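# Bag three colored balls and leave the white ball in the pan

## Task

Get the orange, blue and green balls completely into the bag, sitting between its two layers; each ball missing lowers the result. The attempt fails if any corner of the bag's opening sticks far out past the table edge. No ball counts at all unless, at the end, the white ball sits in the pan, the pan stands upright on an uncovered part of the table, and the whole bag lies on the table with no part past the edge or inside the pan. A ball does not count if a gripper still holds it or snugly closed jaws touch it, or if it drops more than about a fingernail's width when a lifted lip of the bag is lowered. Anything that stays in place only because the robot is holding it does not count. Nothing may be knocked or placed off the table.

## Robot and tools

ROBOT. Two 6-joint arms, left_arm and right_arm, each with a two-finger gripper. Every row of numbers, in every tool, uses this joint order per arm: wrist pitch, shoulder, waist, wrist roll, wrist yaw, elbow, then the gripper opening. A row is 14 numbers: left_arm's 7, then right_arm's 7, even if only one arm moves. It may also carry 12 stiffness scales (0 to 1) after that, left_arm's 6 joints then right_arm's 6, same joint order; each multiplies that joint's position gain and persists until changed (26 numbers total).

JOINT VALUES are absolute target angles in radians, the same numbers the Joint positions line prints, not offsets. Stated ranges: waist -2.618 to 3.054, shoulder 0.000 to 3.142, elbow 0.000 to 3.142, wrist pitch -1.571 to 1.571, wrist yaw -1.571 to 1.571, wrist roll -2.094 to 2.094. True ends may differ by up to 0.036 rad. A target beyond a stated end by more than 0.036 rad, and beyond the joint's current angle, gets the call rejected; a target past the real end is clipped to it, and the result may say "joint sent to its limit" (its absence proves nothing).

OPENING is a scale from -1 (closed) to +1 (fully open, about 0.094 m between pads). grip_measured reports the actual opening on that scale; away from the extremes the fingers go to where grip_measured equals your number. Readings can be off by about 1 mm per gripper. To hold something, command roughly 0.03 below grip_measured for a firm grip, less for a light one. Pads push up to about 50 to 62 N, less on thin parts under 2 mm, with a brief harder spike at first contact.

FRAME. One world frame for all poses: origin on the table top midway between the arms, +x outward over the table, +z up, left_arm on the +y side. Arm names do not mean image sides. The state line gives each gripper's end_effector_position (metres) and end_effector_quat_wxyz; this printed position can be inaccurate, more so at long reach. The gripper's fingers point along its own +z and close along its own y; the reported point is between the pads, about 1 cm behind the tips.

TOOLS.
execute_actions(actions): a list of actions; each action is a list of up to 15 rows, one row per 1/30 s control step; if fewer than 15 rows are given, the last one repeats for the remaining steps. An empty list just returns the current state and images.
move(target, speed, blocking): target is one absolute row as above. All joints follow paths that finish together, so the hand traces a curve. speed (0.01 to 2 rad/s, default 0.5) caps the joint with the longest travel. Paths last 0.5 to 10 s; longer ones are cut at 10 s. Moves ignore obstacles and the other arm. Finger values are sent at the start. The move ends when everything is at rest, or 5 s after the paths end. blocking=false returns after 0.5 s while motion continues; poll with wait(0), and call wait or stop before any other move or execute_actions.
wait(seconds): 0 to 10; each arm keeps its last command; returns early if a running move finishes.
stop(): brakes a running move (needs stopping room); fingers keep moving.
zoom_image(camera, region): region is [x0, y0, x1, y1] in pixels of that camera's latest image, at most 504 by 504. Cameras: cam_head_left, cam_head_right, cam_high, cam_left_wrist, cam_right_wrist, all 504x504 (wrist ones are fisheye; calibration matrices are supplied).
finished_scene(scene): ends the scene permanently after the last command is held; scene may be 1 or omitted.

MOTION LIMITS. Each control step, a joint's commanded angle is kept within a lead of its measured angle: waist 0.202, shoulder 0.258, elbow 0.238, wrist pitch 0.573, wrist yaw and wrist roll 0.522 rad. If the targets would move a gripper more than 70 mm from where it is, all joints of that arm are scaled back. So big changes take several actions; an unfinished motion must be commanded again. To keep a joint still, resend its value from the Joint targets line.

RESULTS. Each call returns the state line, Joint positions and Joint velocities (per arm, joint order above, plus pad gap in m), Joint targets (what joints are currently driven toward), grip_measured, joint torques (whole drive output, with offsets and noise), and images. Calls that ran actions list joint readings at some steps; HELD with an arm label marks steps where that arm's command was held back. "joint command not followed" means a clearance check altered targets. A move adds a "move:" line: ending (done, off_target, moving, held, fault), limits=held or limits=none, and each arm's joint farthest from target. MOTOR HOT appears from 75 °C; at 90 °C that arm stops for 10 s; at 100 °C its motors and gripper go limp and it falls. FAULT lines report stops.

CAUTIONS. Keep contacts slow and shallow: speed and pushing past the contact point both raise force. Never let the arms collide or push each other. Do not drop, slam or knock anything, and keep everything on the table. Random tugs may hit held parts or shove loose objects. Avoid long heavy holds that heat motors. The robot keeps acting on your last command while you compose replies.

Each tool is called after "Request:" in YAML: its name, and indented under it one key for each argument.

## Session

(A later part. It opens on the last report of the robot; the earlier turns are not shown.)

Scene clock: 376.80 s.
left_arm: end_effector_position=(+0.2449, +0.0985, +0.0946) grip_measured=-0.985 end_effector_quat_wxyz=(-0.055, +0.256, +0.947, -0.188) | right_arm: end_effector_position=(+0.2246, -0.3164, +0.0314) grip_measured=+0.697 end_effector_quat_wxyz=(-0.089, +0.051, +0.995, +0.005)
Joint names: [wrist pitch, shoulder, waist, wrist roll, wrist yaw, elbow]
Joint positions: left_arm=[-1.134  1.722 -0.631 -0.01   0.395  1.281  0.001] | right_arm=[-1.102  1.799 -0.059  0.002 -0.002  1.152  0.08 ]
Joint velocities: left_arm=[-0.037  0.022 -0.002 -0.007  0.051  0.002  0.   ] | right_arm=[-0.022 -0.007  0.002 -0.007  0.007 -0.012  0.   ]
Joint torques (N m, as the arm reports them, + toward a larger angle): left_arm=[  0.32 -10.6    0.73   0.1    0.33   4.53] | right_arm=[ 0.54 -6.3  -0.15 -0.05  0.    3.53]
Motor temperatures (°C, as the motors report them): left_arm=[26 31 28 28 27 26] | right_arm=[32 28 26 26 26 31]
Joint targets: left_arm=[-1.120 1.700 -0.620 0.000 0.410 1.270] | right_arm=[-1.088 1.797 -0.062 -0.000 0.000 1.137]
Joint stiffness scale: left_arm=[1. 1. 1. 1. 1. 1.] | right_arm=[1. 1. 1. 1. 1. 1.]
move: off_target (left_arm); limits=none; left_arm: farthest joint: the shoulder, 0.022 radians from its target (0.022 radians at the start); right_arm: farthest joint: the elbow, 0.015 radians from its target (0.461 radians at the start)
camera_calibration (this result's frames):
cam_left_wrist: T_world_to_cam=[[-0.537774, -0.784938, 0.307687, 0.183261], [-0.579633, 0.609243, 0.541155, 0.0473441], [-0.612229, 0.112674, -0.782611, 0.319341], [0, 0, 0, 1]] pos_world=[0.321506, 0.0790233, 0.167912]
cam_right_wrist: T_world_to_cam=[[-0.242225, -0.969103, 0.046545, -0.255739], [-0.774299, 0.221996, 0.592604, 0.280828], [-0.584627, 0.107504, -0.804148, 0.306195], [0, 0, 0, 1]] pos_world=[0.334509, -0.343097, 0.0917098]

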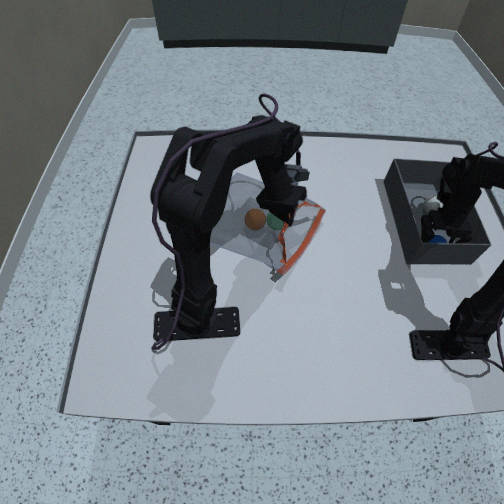

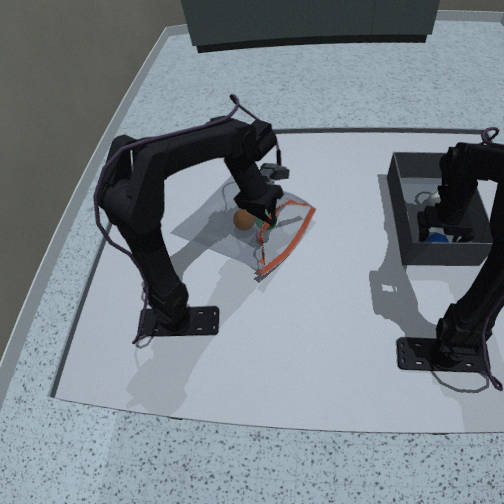

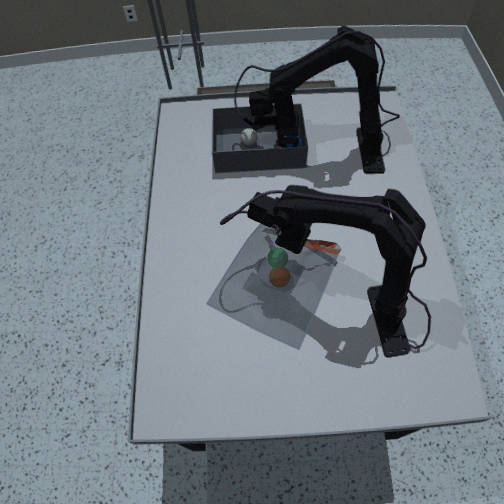

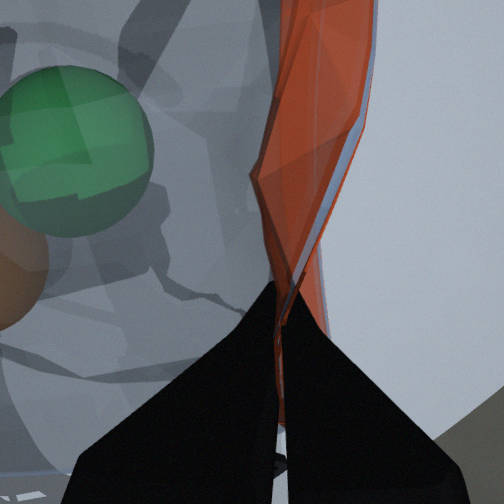

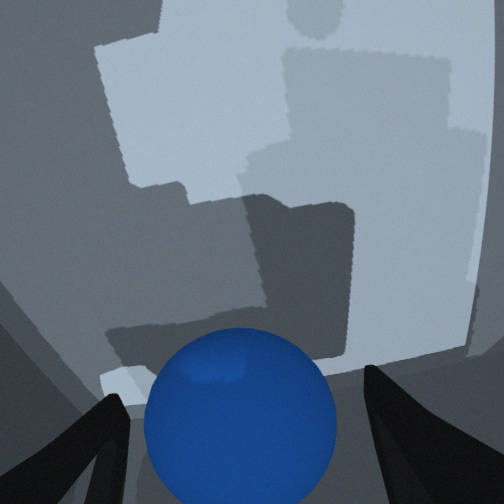

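Request:
move:
  target: [-1.12,1.70,-0.62,0,0.41,1.27,-1, -1.088,1.797,-0.062,0,0,1.137,0.1]
  speed: 0.1

Request:
move:
  target: [-1.12,1.70,-0.62,0,0.41,1.27,-1, -1.45,1.70,-0.062,0,0,1.70,0.1]
  speed: 0.4

Request:
move:
  target: [-1.12,1.70,-0.62,0,0.41,1.27,-1, -1.3,1.6,0.5,0,0,1.56,0.10]
  speed: 0.6

Request:
move:
  target: [-1.12,1.70,-0.62,0,0.41,1.27,-1, 0.575,1.295,0.97,0,0,0.34,0.10]
  speed: 0.9

Request:
move:
  target: [-1.12,1.70,-0.62,0,0.41,1.27,-1, 0.845,1.765,0.97,0,0,0.58,0.10]
  speed: 0.3

Scene clock: 383.40 s.
left_arm: end_effector_position=(+0.2449, +0.0985, +0.0946) grip_measured=-0.985 end_effector_quat_wxyz=(-0.055, +0.256, +0.947, -0.188) | right_arm: end_effector_position=(+0.2249, -0.3165, +0.0314) grip_measured=+0.109 end_effector_quat_wxyz=(-0.088, +0.051, +0.995, +0.005)
Joint names: [wrist pitch, shoulder, waist, wrist roll, wrist yaw, elbow]
Joint positions: left_arm=[-1.134  1.722 -0.631 -0.01   0.395  1.281  0.001] | right_arm=[-1.1    1.799 -0.059  0.002 -0.002  1.152  0.052]
Joint velocities: left_arm=[-0.022 -0.002 -0.002 -0.037  0.051 -0.002 -0.001] | right_arm=[-0.037 -0.002 -0.002 -0.051 -0.037  0.007  0.   ]
Joint torques (N m, as the arm reports them, + toward a larger angle): left_arm=[  0.33 -10.63   0.7    0.1    0.31   4.53] | right_arm=[ 0.53 -6.32 -0.15 -0.05  0.    3.51]
Motor temperatures (°C, as the motors report them): left_arm=[26 31 28 28 27 26] | right_arm=[31 28 26 26 26 31]
Joint targets: left_arm=[-1.120 1.700 -0.620 -0.000 0.410 1.270] | right_arm=[-1.088 1.797 -0.062 0.000 0.000 1.137]
Joint stiffness scale: left_arm=[1. 1. 1. 1. 1. 1.] | right_arm=[1. 1. 1. 1. 1. 1.]
move: off_target (left_arm); limits=none; left_arm: farthest joint: the shoulder, 0.022 radians from its target (0.022 radians at the start); right_arm: farthest joint: the elbow, 0.015 radians from its target (0.015 radians at the start)
camera_calibration (this result's frames):
cam_left_wrist: T_world_to_cam=[[-0.537774, -0.784938, 0.307687, 0.183261], [-0.579633, 0.609243, 0.541155, 0.0473441], [-0.612229, 0.112674, -0.782611, 0.319341], [0, 0, 0, 1]] pos_world=[0.321506, 0.0790233, 0.167912]
cam_right_wrist: T_world_to_cam=[[-0.242278, -0.969098, 0.0463804, -0.255678], [-0.774973, 0.222064, 0.591696, 0.281282], [-0.583711, 0.107411, -0.804826, 0.306107], [0, 0, 0, 1]] pos_world=[0.334718, -0.343118, 0.0917875]

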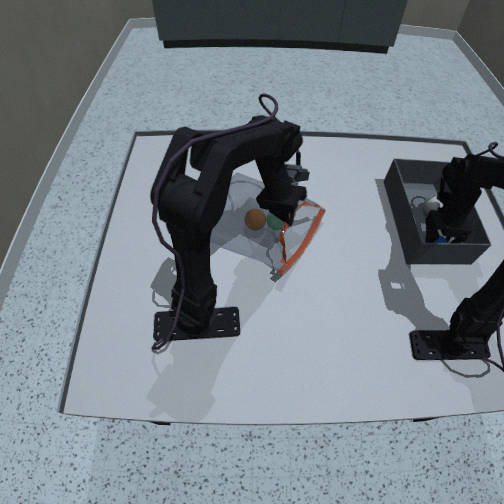

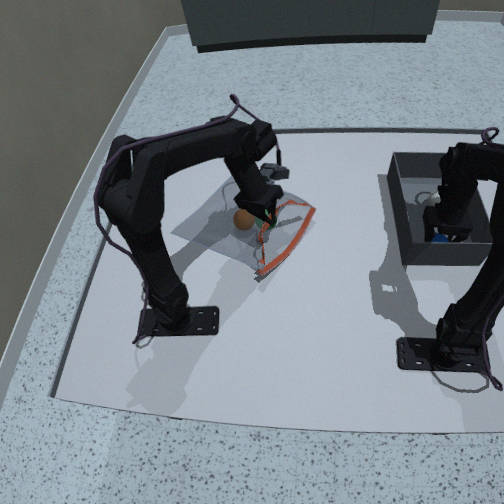

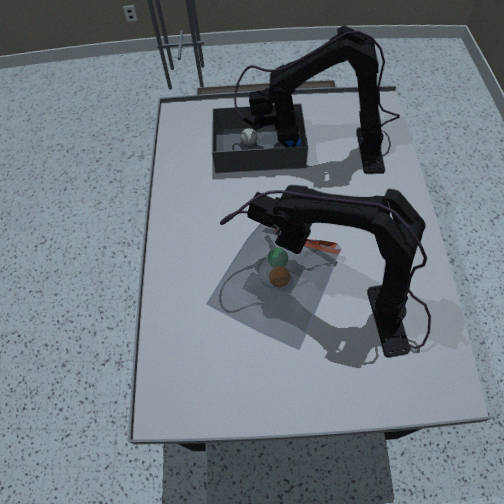

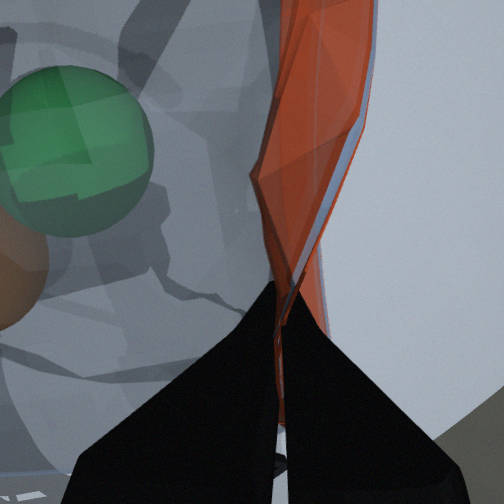

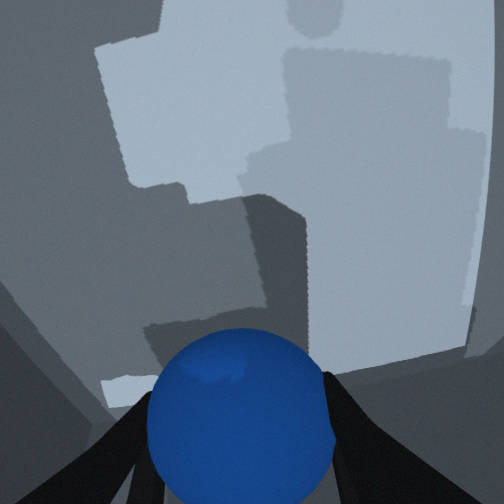

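Scene clock: 385.47 s.
left_arm: end_effector_position=(+0.2449, +0.0985, +0.0946) grip_measured=-0.985 end_effector_quat_wxyz=(-0.055, +0.256, +0.947, -0.188) | right_arm: end_effector_position=(+0.2820, -0.3222, +0.1790) grip_measured=+0.109 end_effector_quat_wxyz=(+0.038, +0.051, +0.998, -0.001)
Joint names: [wrist pitch, shoulder, waist, wrist roll, wrist yaw, elbow]
Joint positions: left_arm=[-1.134  1.722 -0.631 -0.01   0.395  1.281  0.001] | right_arm=[-1.443  1.717 -0.059  0.002 -0.002  1.664  0.052]
Joint velocities: left_arm=[-0.022 -0.002 -0.007 -0.051  0.007 -0.017 -0.001] | right_arm=[-0.007 -0.002  0.012  0.022  0.022 -0.007 -0.   ]
Joint torques (N m, as the arm reports them, + toward a larger angle): left_arm=[  0.32 -10.59   0.72   0.11   0.33   4.54] | right_arm=[ 0.83 -7.3  -0.15 -0.05  0.    7.24]
Motor temperatures (°C, as the motors report them): left_arm=[26 31 28 28 27 26] | right_arm=[31 29 26 26 26 31]
Joint targets: left_arm=[-1.120 1.700 -0.620 0.000 0.410 1.270] | right_arm=[-1.450 1.700 -0.062 -0.000 -0.000 1.700]
Joint stiffness scale: left_arm=[1. 1. 1. 1. 1. 1.] | right_arm=[1. 1. 1. 1. 1. 1.]
move: off_target (left_arm, right_arm); limits=none; left_arm: farthest joint: the shoulder, 0.022 radians from its target (0.022 radians at the start); right_arm: farthest joint: the elbow, 0.036 radians from its target (0.548 radians at the start)
camera_calibration (this result's frames):
cam_left_wrist: T_world_to_cam=[[-0.537774, -0.784938, 0.307687, 0.183261], [-0.579633, 0.609243, 0.541155, 0.0473441], [-0.612229, 0.112674, -0.782611, 0.319341], [0, 0, 0, 1]] pos_world=[0.321506, 0.0790233, 0.167912]
cam_right_wrist: T_world_to_cam=[[-0.249265, -0.968393, 0.00902896, -0.245388], [-0.89689, 0.234357, 0.375053, 0.316572], [-0.365315, 0.0853898, -0.926959, 0.412053], [0, 0, 0, 1]] pos_world=[0.373293, -0.347008, 0.265441]

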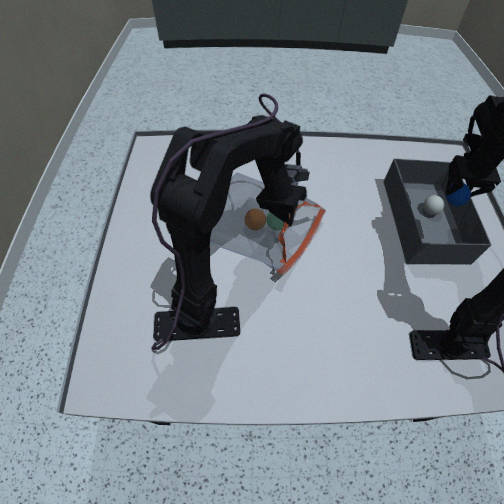

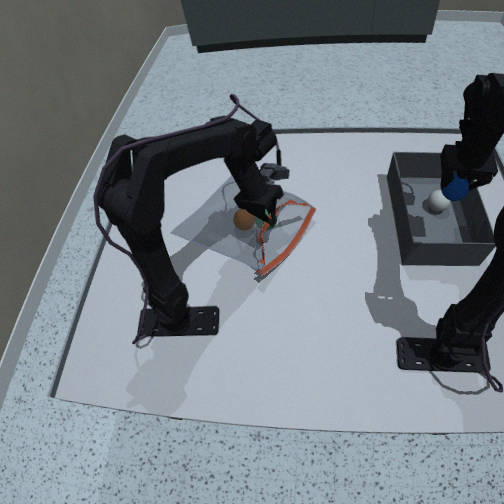

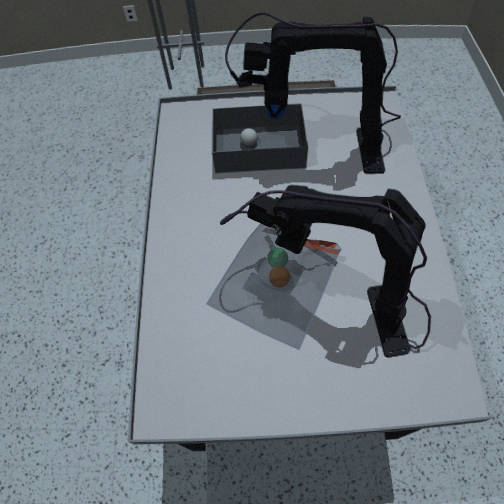

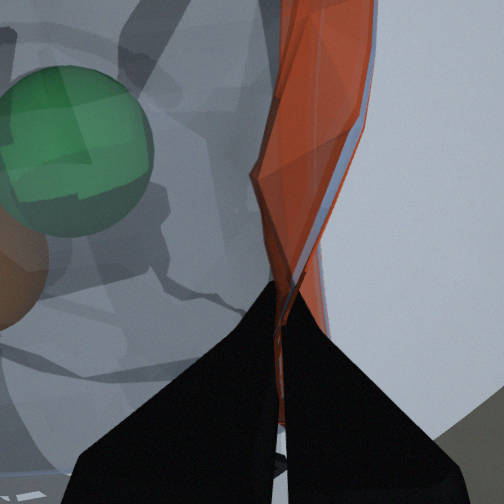

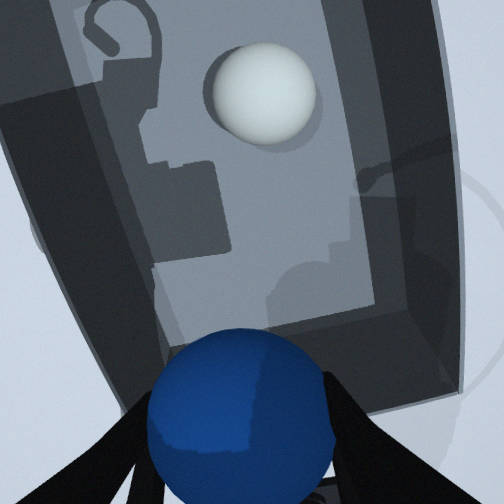

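Scene clock: 387.00 s.
left_arm: end_effector_position=(+0.2449, +0.0985, +0.0946) grip_measured=-0.985 end_effector_quat_wxyz=(-0.055, +0.256, +0.947, -0.188) | right_arm: end_effector_position=(+0.2568, -0.1434, +0.1879) grip_measured=+0.109 end_effector_quat_wxyz=(+0.101, -0.224, +0.969, +0.024)
Joint names: [wrist pitch, shoulder, waist, wrist roll, wrist yaw, elbow]
Joint positions: left_arm=[-1.134  1.722 -0.631 -0.01   0.395  1.281  0.001] | right_arm=[-1.316  1.623  0.497  0.002 -0.002  1.577  0.052]
Joint velocities: left_arm=[ 0.022 -0.017 -0.007  0.051 -0.037  0.007 -0.001] | right_arm=[-0.007 -0.007 -0.007  0.066  0.037 -0.002  0.   ]
Joint torques (N m, as the arm reports them, + toward a larger angle): left_arm=[  0.32 -10.61   0.74   0.11   0.31   4.53] | right_arm=[ 1.37 -7.24  0.2  -0.05  0.01  4.05]
Motor temperatures (°C, as the motors report them): left_arm=[26 31 28 28 27 26] | right_arm=[31 29 26 26 26 31]
Joint targets: left_arm=[-1.120 1.700 -0.620 -0.000 0.410 1.270] | right_arm=[-1.300 1.600 0.500 0.000 -0.000 1.560]
Joint stiffness scale: left_arm=[1. 1. 1. 1. 1. 1.] | right_arm=[1. 1. 1. 1. 1. 1.]
move: off_target (left_arm, right_arm); limits=none; left_arm: farthest joint: the shoulder, 0.022 radians from its target (0.022 radians at the start); right_arm: farthest joint: the shoulder, 0.023 radians from its target (0.117 radians at the start)
camera_calibration (this result's frames):
cam_left_wrist: T_world_to_cam=[[-0.537774, -0.784938, 0.307687, 0.183261], [-0.579633, 0.609243, 0.541155, 0.0473441], [-0.612229, 0.112674, -0.782611, 0.319341], [0, 0, 0, 1]] pos_world=[0.321506, 0.0790233, 0.167912]
cam_right_wrist: T_world_to_cam=[[0.299701, -0.953968, -0.0111332, -0.213662], [-0.922947, -0.29287, 0.249793, 0.203403], [-0.241556, -0.0645879, -0.968235, 0.350333], [0, 0, 0, 1]] pos_world=[0.33639, -0.121629, 0.286018]

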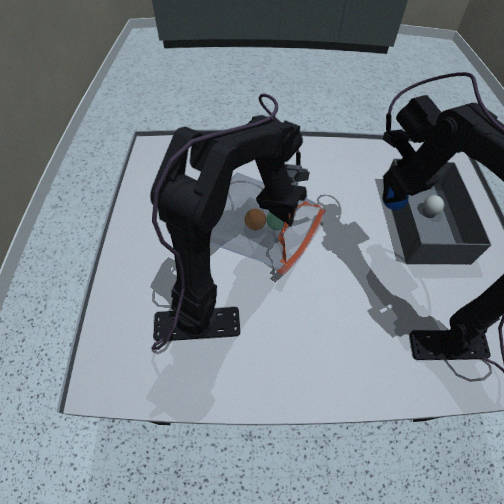

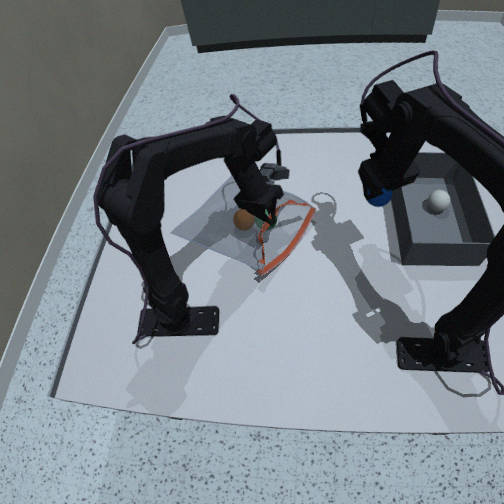

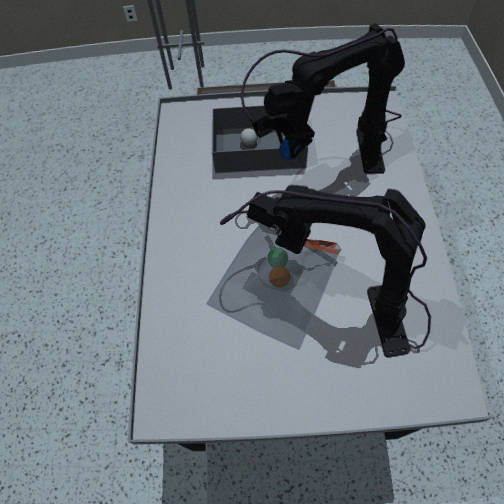

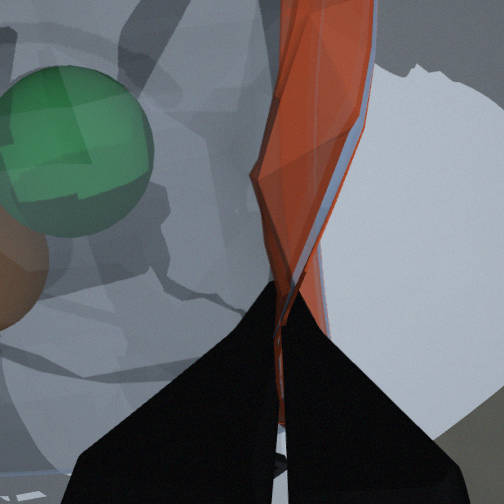

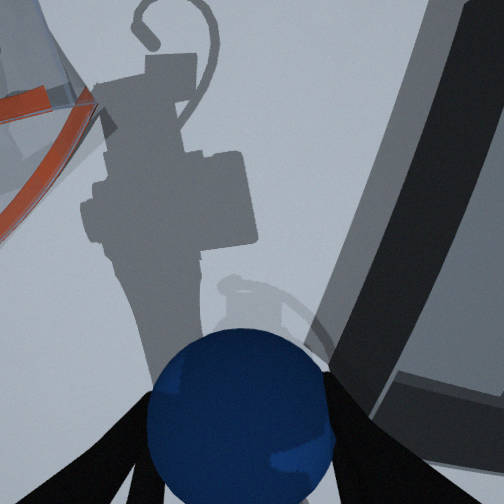

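Scene clock: 390.00 s.
left_arm: end_effector_position=(+0.2449, +0.0985, +0.0946) grip_measured=-0.985 end_effector_quat_wxyz=(-0.055, +0.256, +0.947, -0.188) | right_arm: end_effector_position=(+0.1831, +0.0043, +0.1087) grip_measured=+0.109 end_effector_quat_wxyz=(+0.492, -0.370, +0.750, +0.244)
Joint names: [wrist pitch, shoulder, waist, wrist roll, wrist yaw, elbow]
Joint positions: left_arm=[-1.134  1.722 -0.631 -0.01   0.395  1.281  0.001] | right_arm=[ 0.554  1.316  0.958  0.002 -0.002  0.353  0.052]
Joint velocities: left_arm=[ 0.007 -0.002  0.012  0.051  0.007  0.007 -0.001] | right_arm=[-0.022 -0.022  0.032  0.007  0.066 -0.022 -0.   ]
Joint torques (N m, as the arm reports them, + toward a larger angle): left_arm=[  0.32 -10.64   0.71   0.09   0.33   4.55] | right_arm=[ 2.68 -4.62  0.84 -0.05  0.    4.29]
Motor temperatures (°C, as the motors report them): left_arm=[26 31 28 28 27 26] | right_arm=[31 29 26 26 26 31]
Joint targets: left_arm=[-1.120 1.700 -0.620 0.000 0.410 1.270] | right_arm=[0.575 1.295 0.970 0.000 0.000 0.340]
Joint stiffness scale: left_arm=[1. 1. 1. 1. 1. 1.] | right_arm=[1. 1. 1. 1. 1. 1.]
move: off_target (left_arm, right_arm); limits=none; left_arm: farthest joint: the shoulder, 0.022 radians from its target (0.022 radians at the start); right_arm: farthest joint: the shoulder, 0.021 radians from its target (0.328 radians at the start)
camera_calibration (this result's frames):
cam_left_wrist: T_world_to_cam=[[-0.537774, -0.784938, 0.307687, 0.183261], [-0.579633, 0.609243, 0.541155, 0.0473441], [-0.612229, 0.112674, -0.782611, 0.319341], [0, 0, 0, 1]] pos_world=[0.321506, 0.0790233, 0.167912]
cam_right_wrist: T_world_to_cam=[[0.73736, -0.662993, -0.129388, -0.120142], [-0.574326, -0.514479, -0.636758, 0.231859], [0.355599, 0.543831, -0.76013, 0.130801], [0, 0, 0, 1]] pos_world=[0.175238, -0.0315004, 0.231519]

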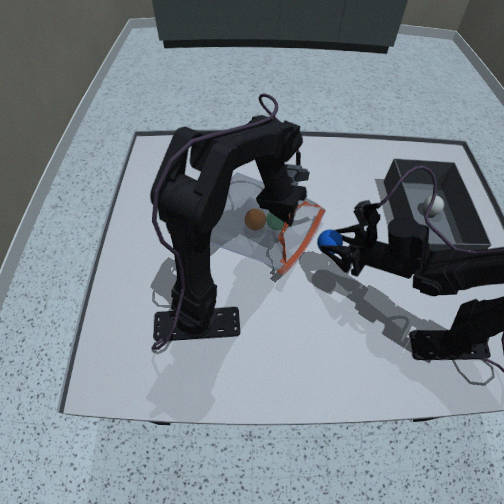

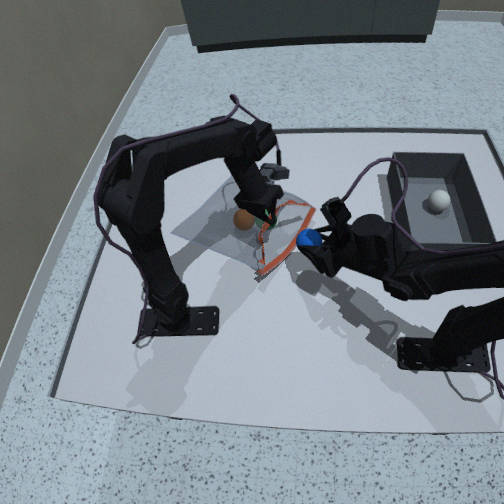

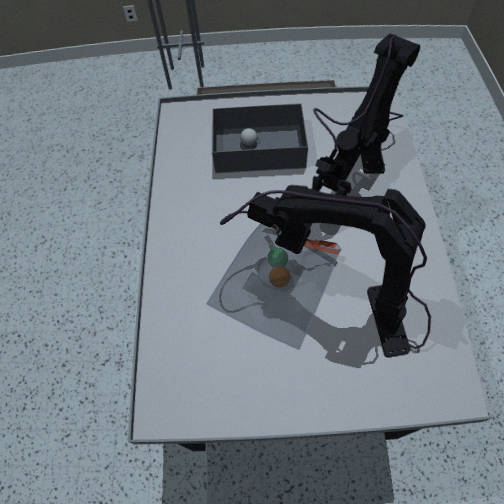

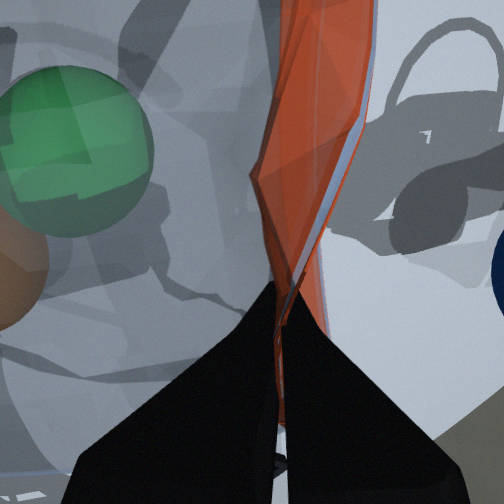

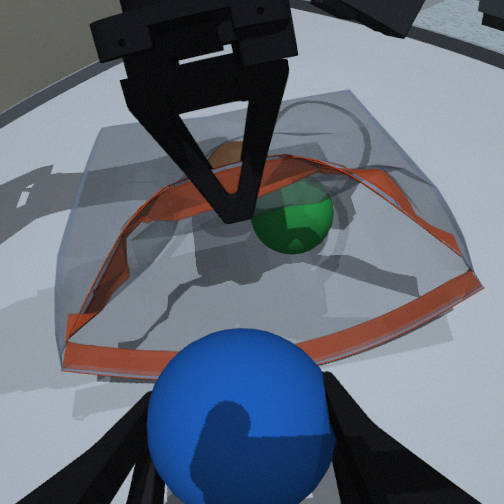

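Scene clock: 392.13 s.
left_arm: end_effector_position=(+0.2449, +0.0985, +0.0946) grip_measured=-0.985 end_effector_quat_wxyz=(-0.055, +0.256, +0.947, -0.188) | right_arm: end_effector_position=(+0.2249, +0.0589, +0.0713) grip_measured=+0.109 end_effector_quat_wxyz=(+0.495, -0.368, +0.747, +0.246)
Joint names: [wrist pitch, shoulder, waist, wrist roll, wrist yaw, elbow]
Joint positions: left_arm=[-1.134  1.722 -0.631 -0.01   0.395  1.281  0.001] | right_arm=[ 0.824  1.764  0.958  0.002 -0.002  0.541  0.052]
Joint velocities: left_arm=[ 0.037  0.012 -0.022  0.037 -0.037  0.012 -0.001] | right_arm=[-0.022  0.002  0.007 -0.007 -0.022 -0.027  0.   ]
Joint torques (N m, as the arm reports them, + toward a larger angle): left_arm=[  0.31 -10.63   0.77   0.09   0.33   4.54] | right_arm=[ 2.67 -5.65  0.83 -0.05  0.    6.72]
Motor temperatures (°C, as the motors report them): left_arm=[26 31 28 28 27 26] | right_arm=[32 28 26 26 26 31]
Joint targets: left_arm=[-1.120 1.700 -0.620 -0.000 0.410 1.270] | right_arm=[0.845 1.765 0.970 -0.000 -0.000 0.580]
Joint stiffness scale: left_arm=[1. 1. 1. 1. 1. 1.] | right_arm=[1. 1. 1. 1. 1. 1.]
move: off_target (left_arm, right_arm); limits=none; left_arm: farthest joint: the shoulder, 0.022 radians from its target (0.022 radians at the start); right_arm: farthest joint: the elbow, 0.039 radians from its target (0.227 radians at the start)
camera_calibration (this result's frames):
cam_left_wrist: T_world_to_cam=[[-0.537774, -0.784938, 0.307687, 0.183261], [-0.579633, 0.609243, 0.541155, 0.0473441], [-0.612229, 0.112674, -0.782611, 0.319341], [0, 0, 0, 1]] pos_world=[0.321506, 0.0790233, 0.167912]
cam_right_wrist: T_world_to_cam=[[0.738082, -0.66205, -0.130097, -0.119774], [-0.570762, -0.509825, -0.643668, 0.259614], [0.359813, 0.549334, -0.754166, 0.0560622], [0, 0, 0, 1]] pos_world=[0.216409, 0.0222644, 0.193803]

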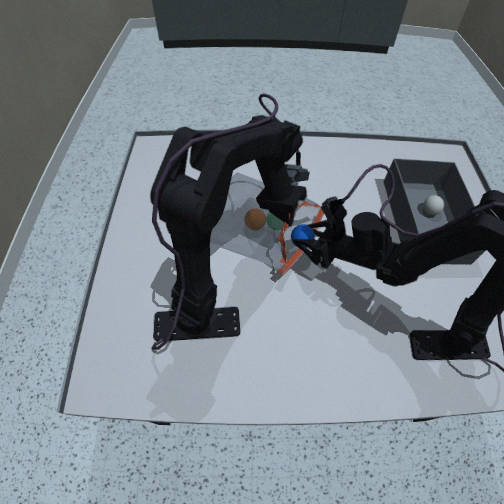

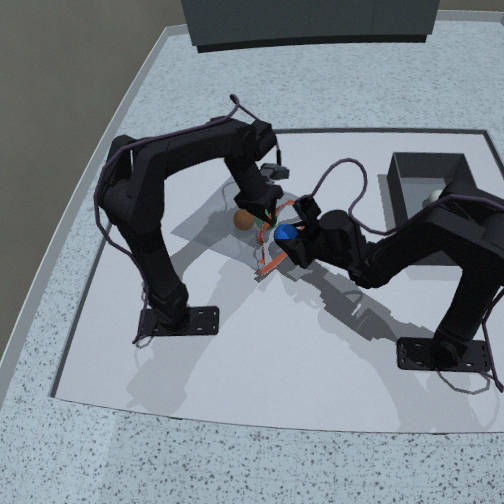

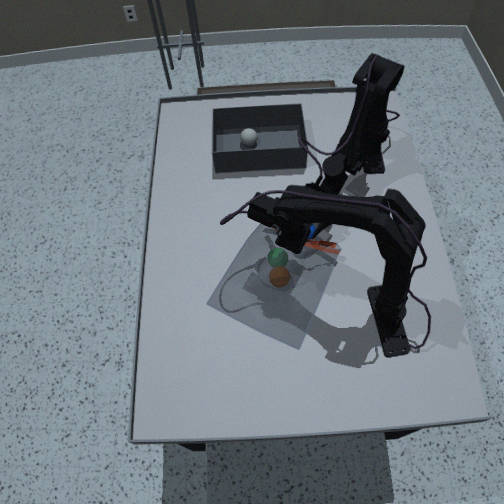

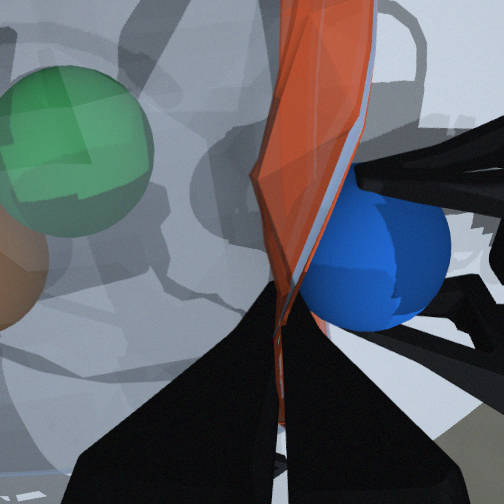

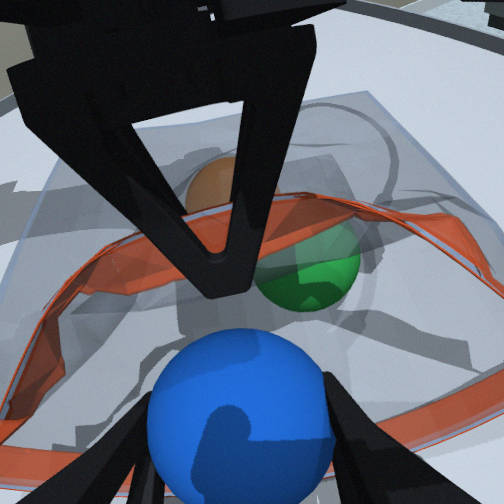

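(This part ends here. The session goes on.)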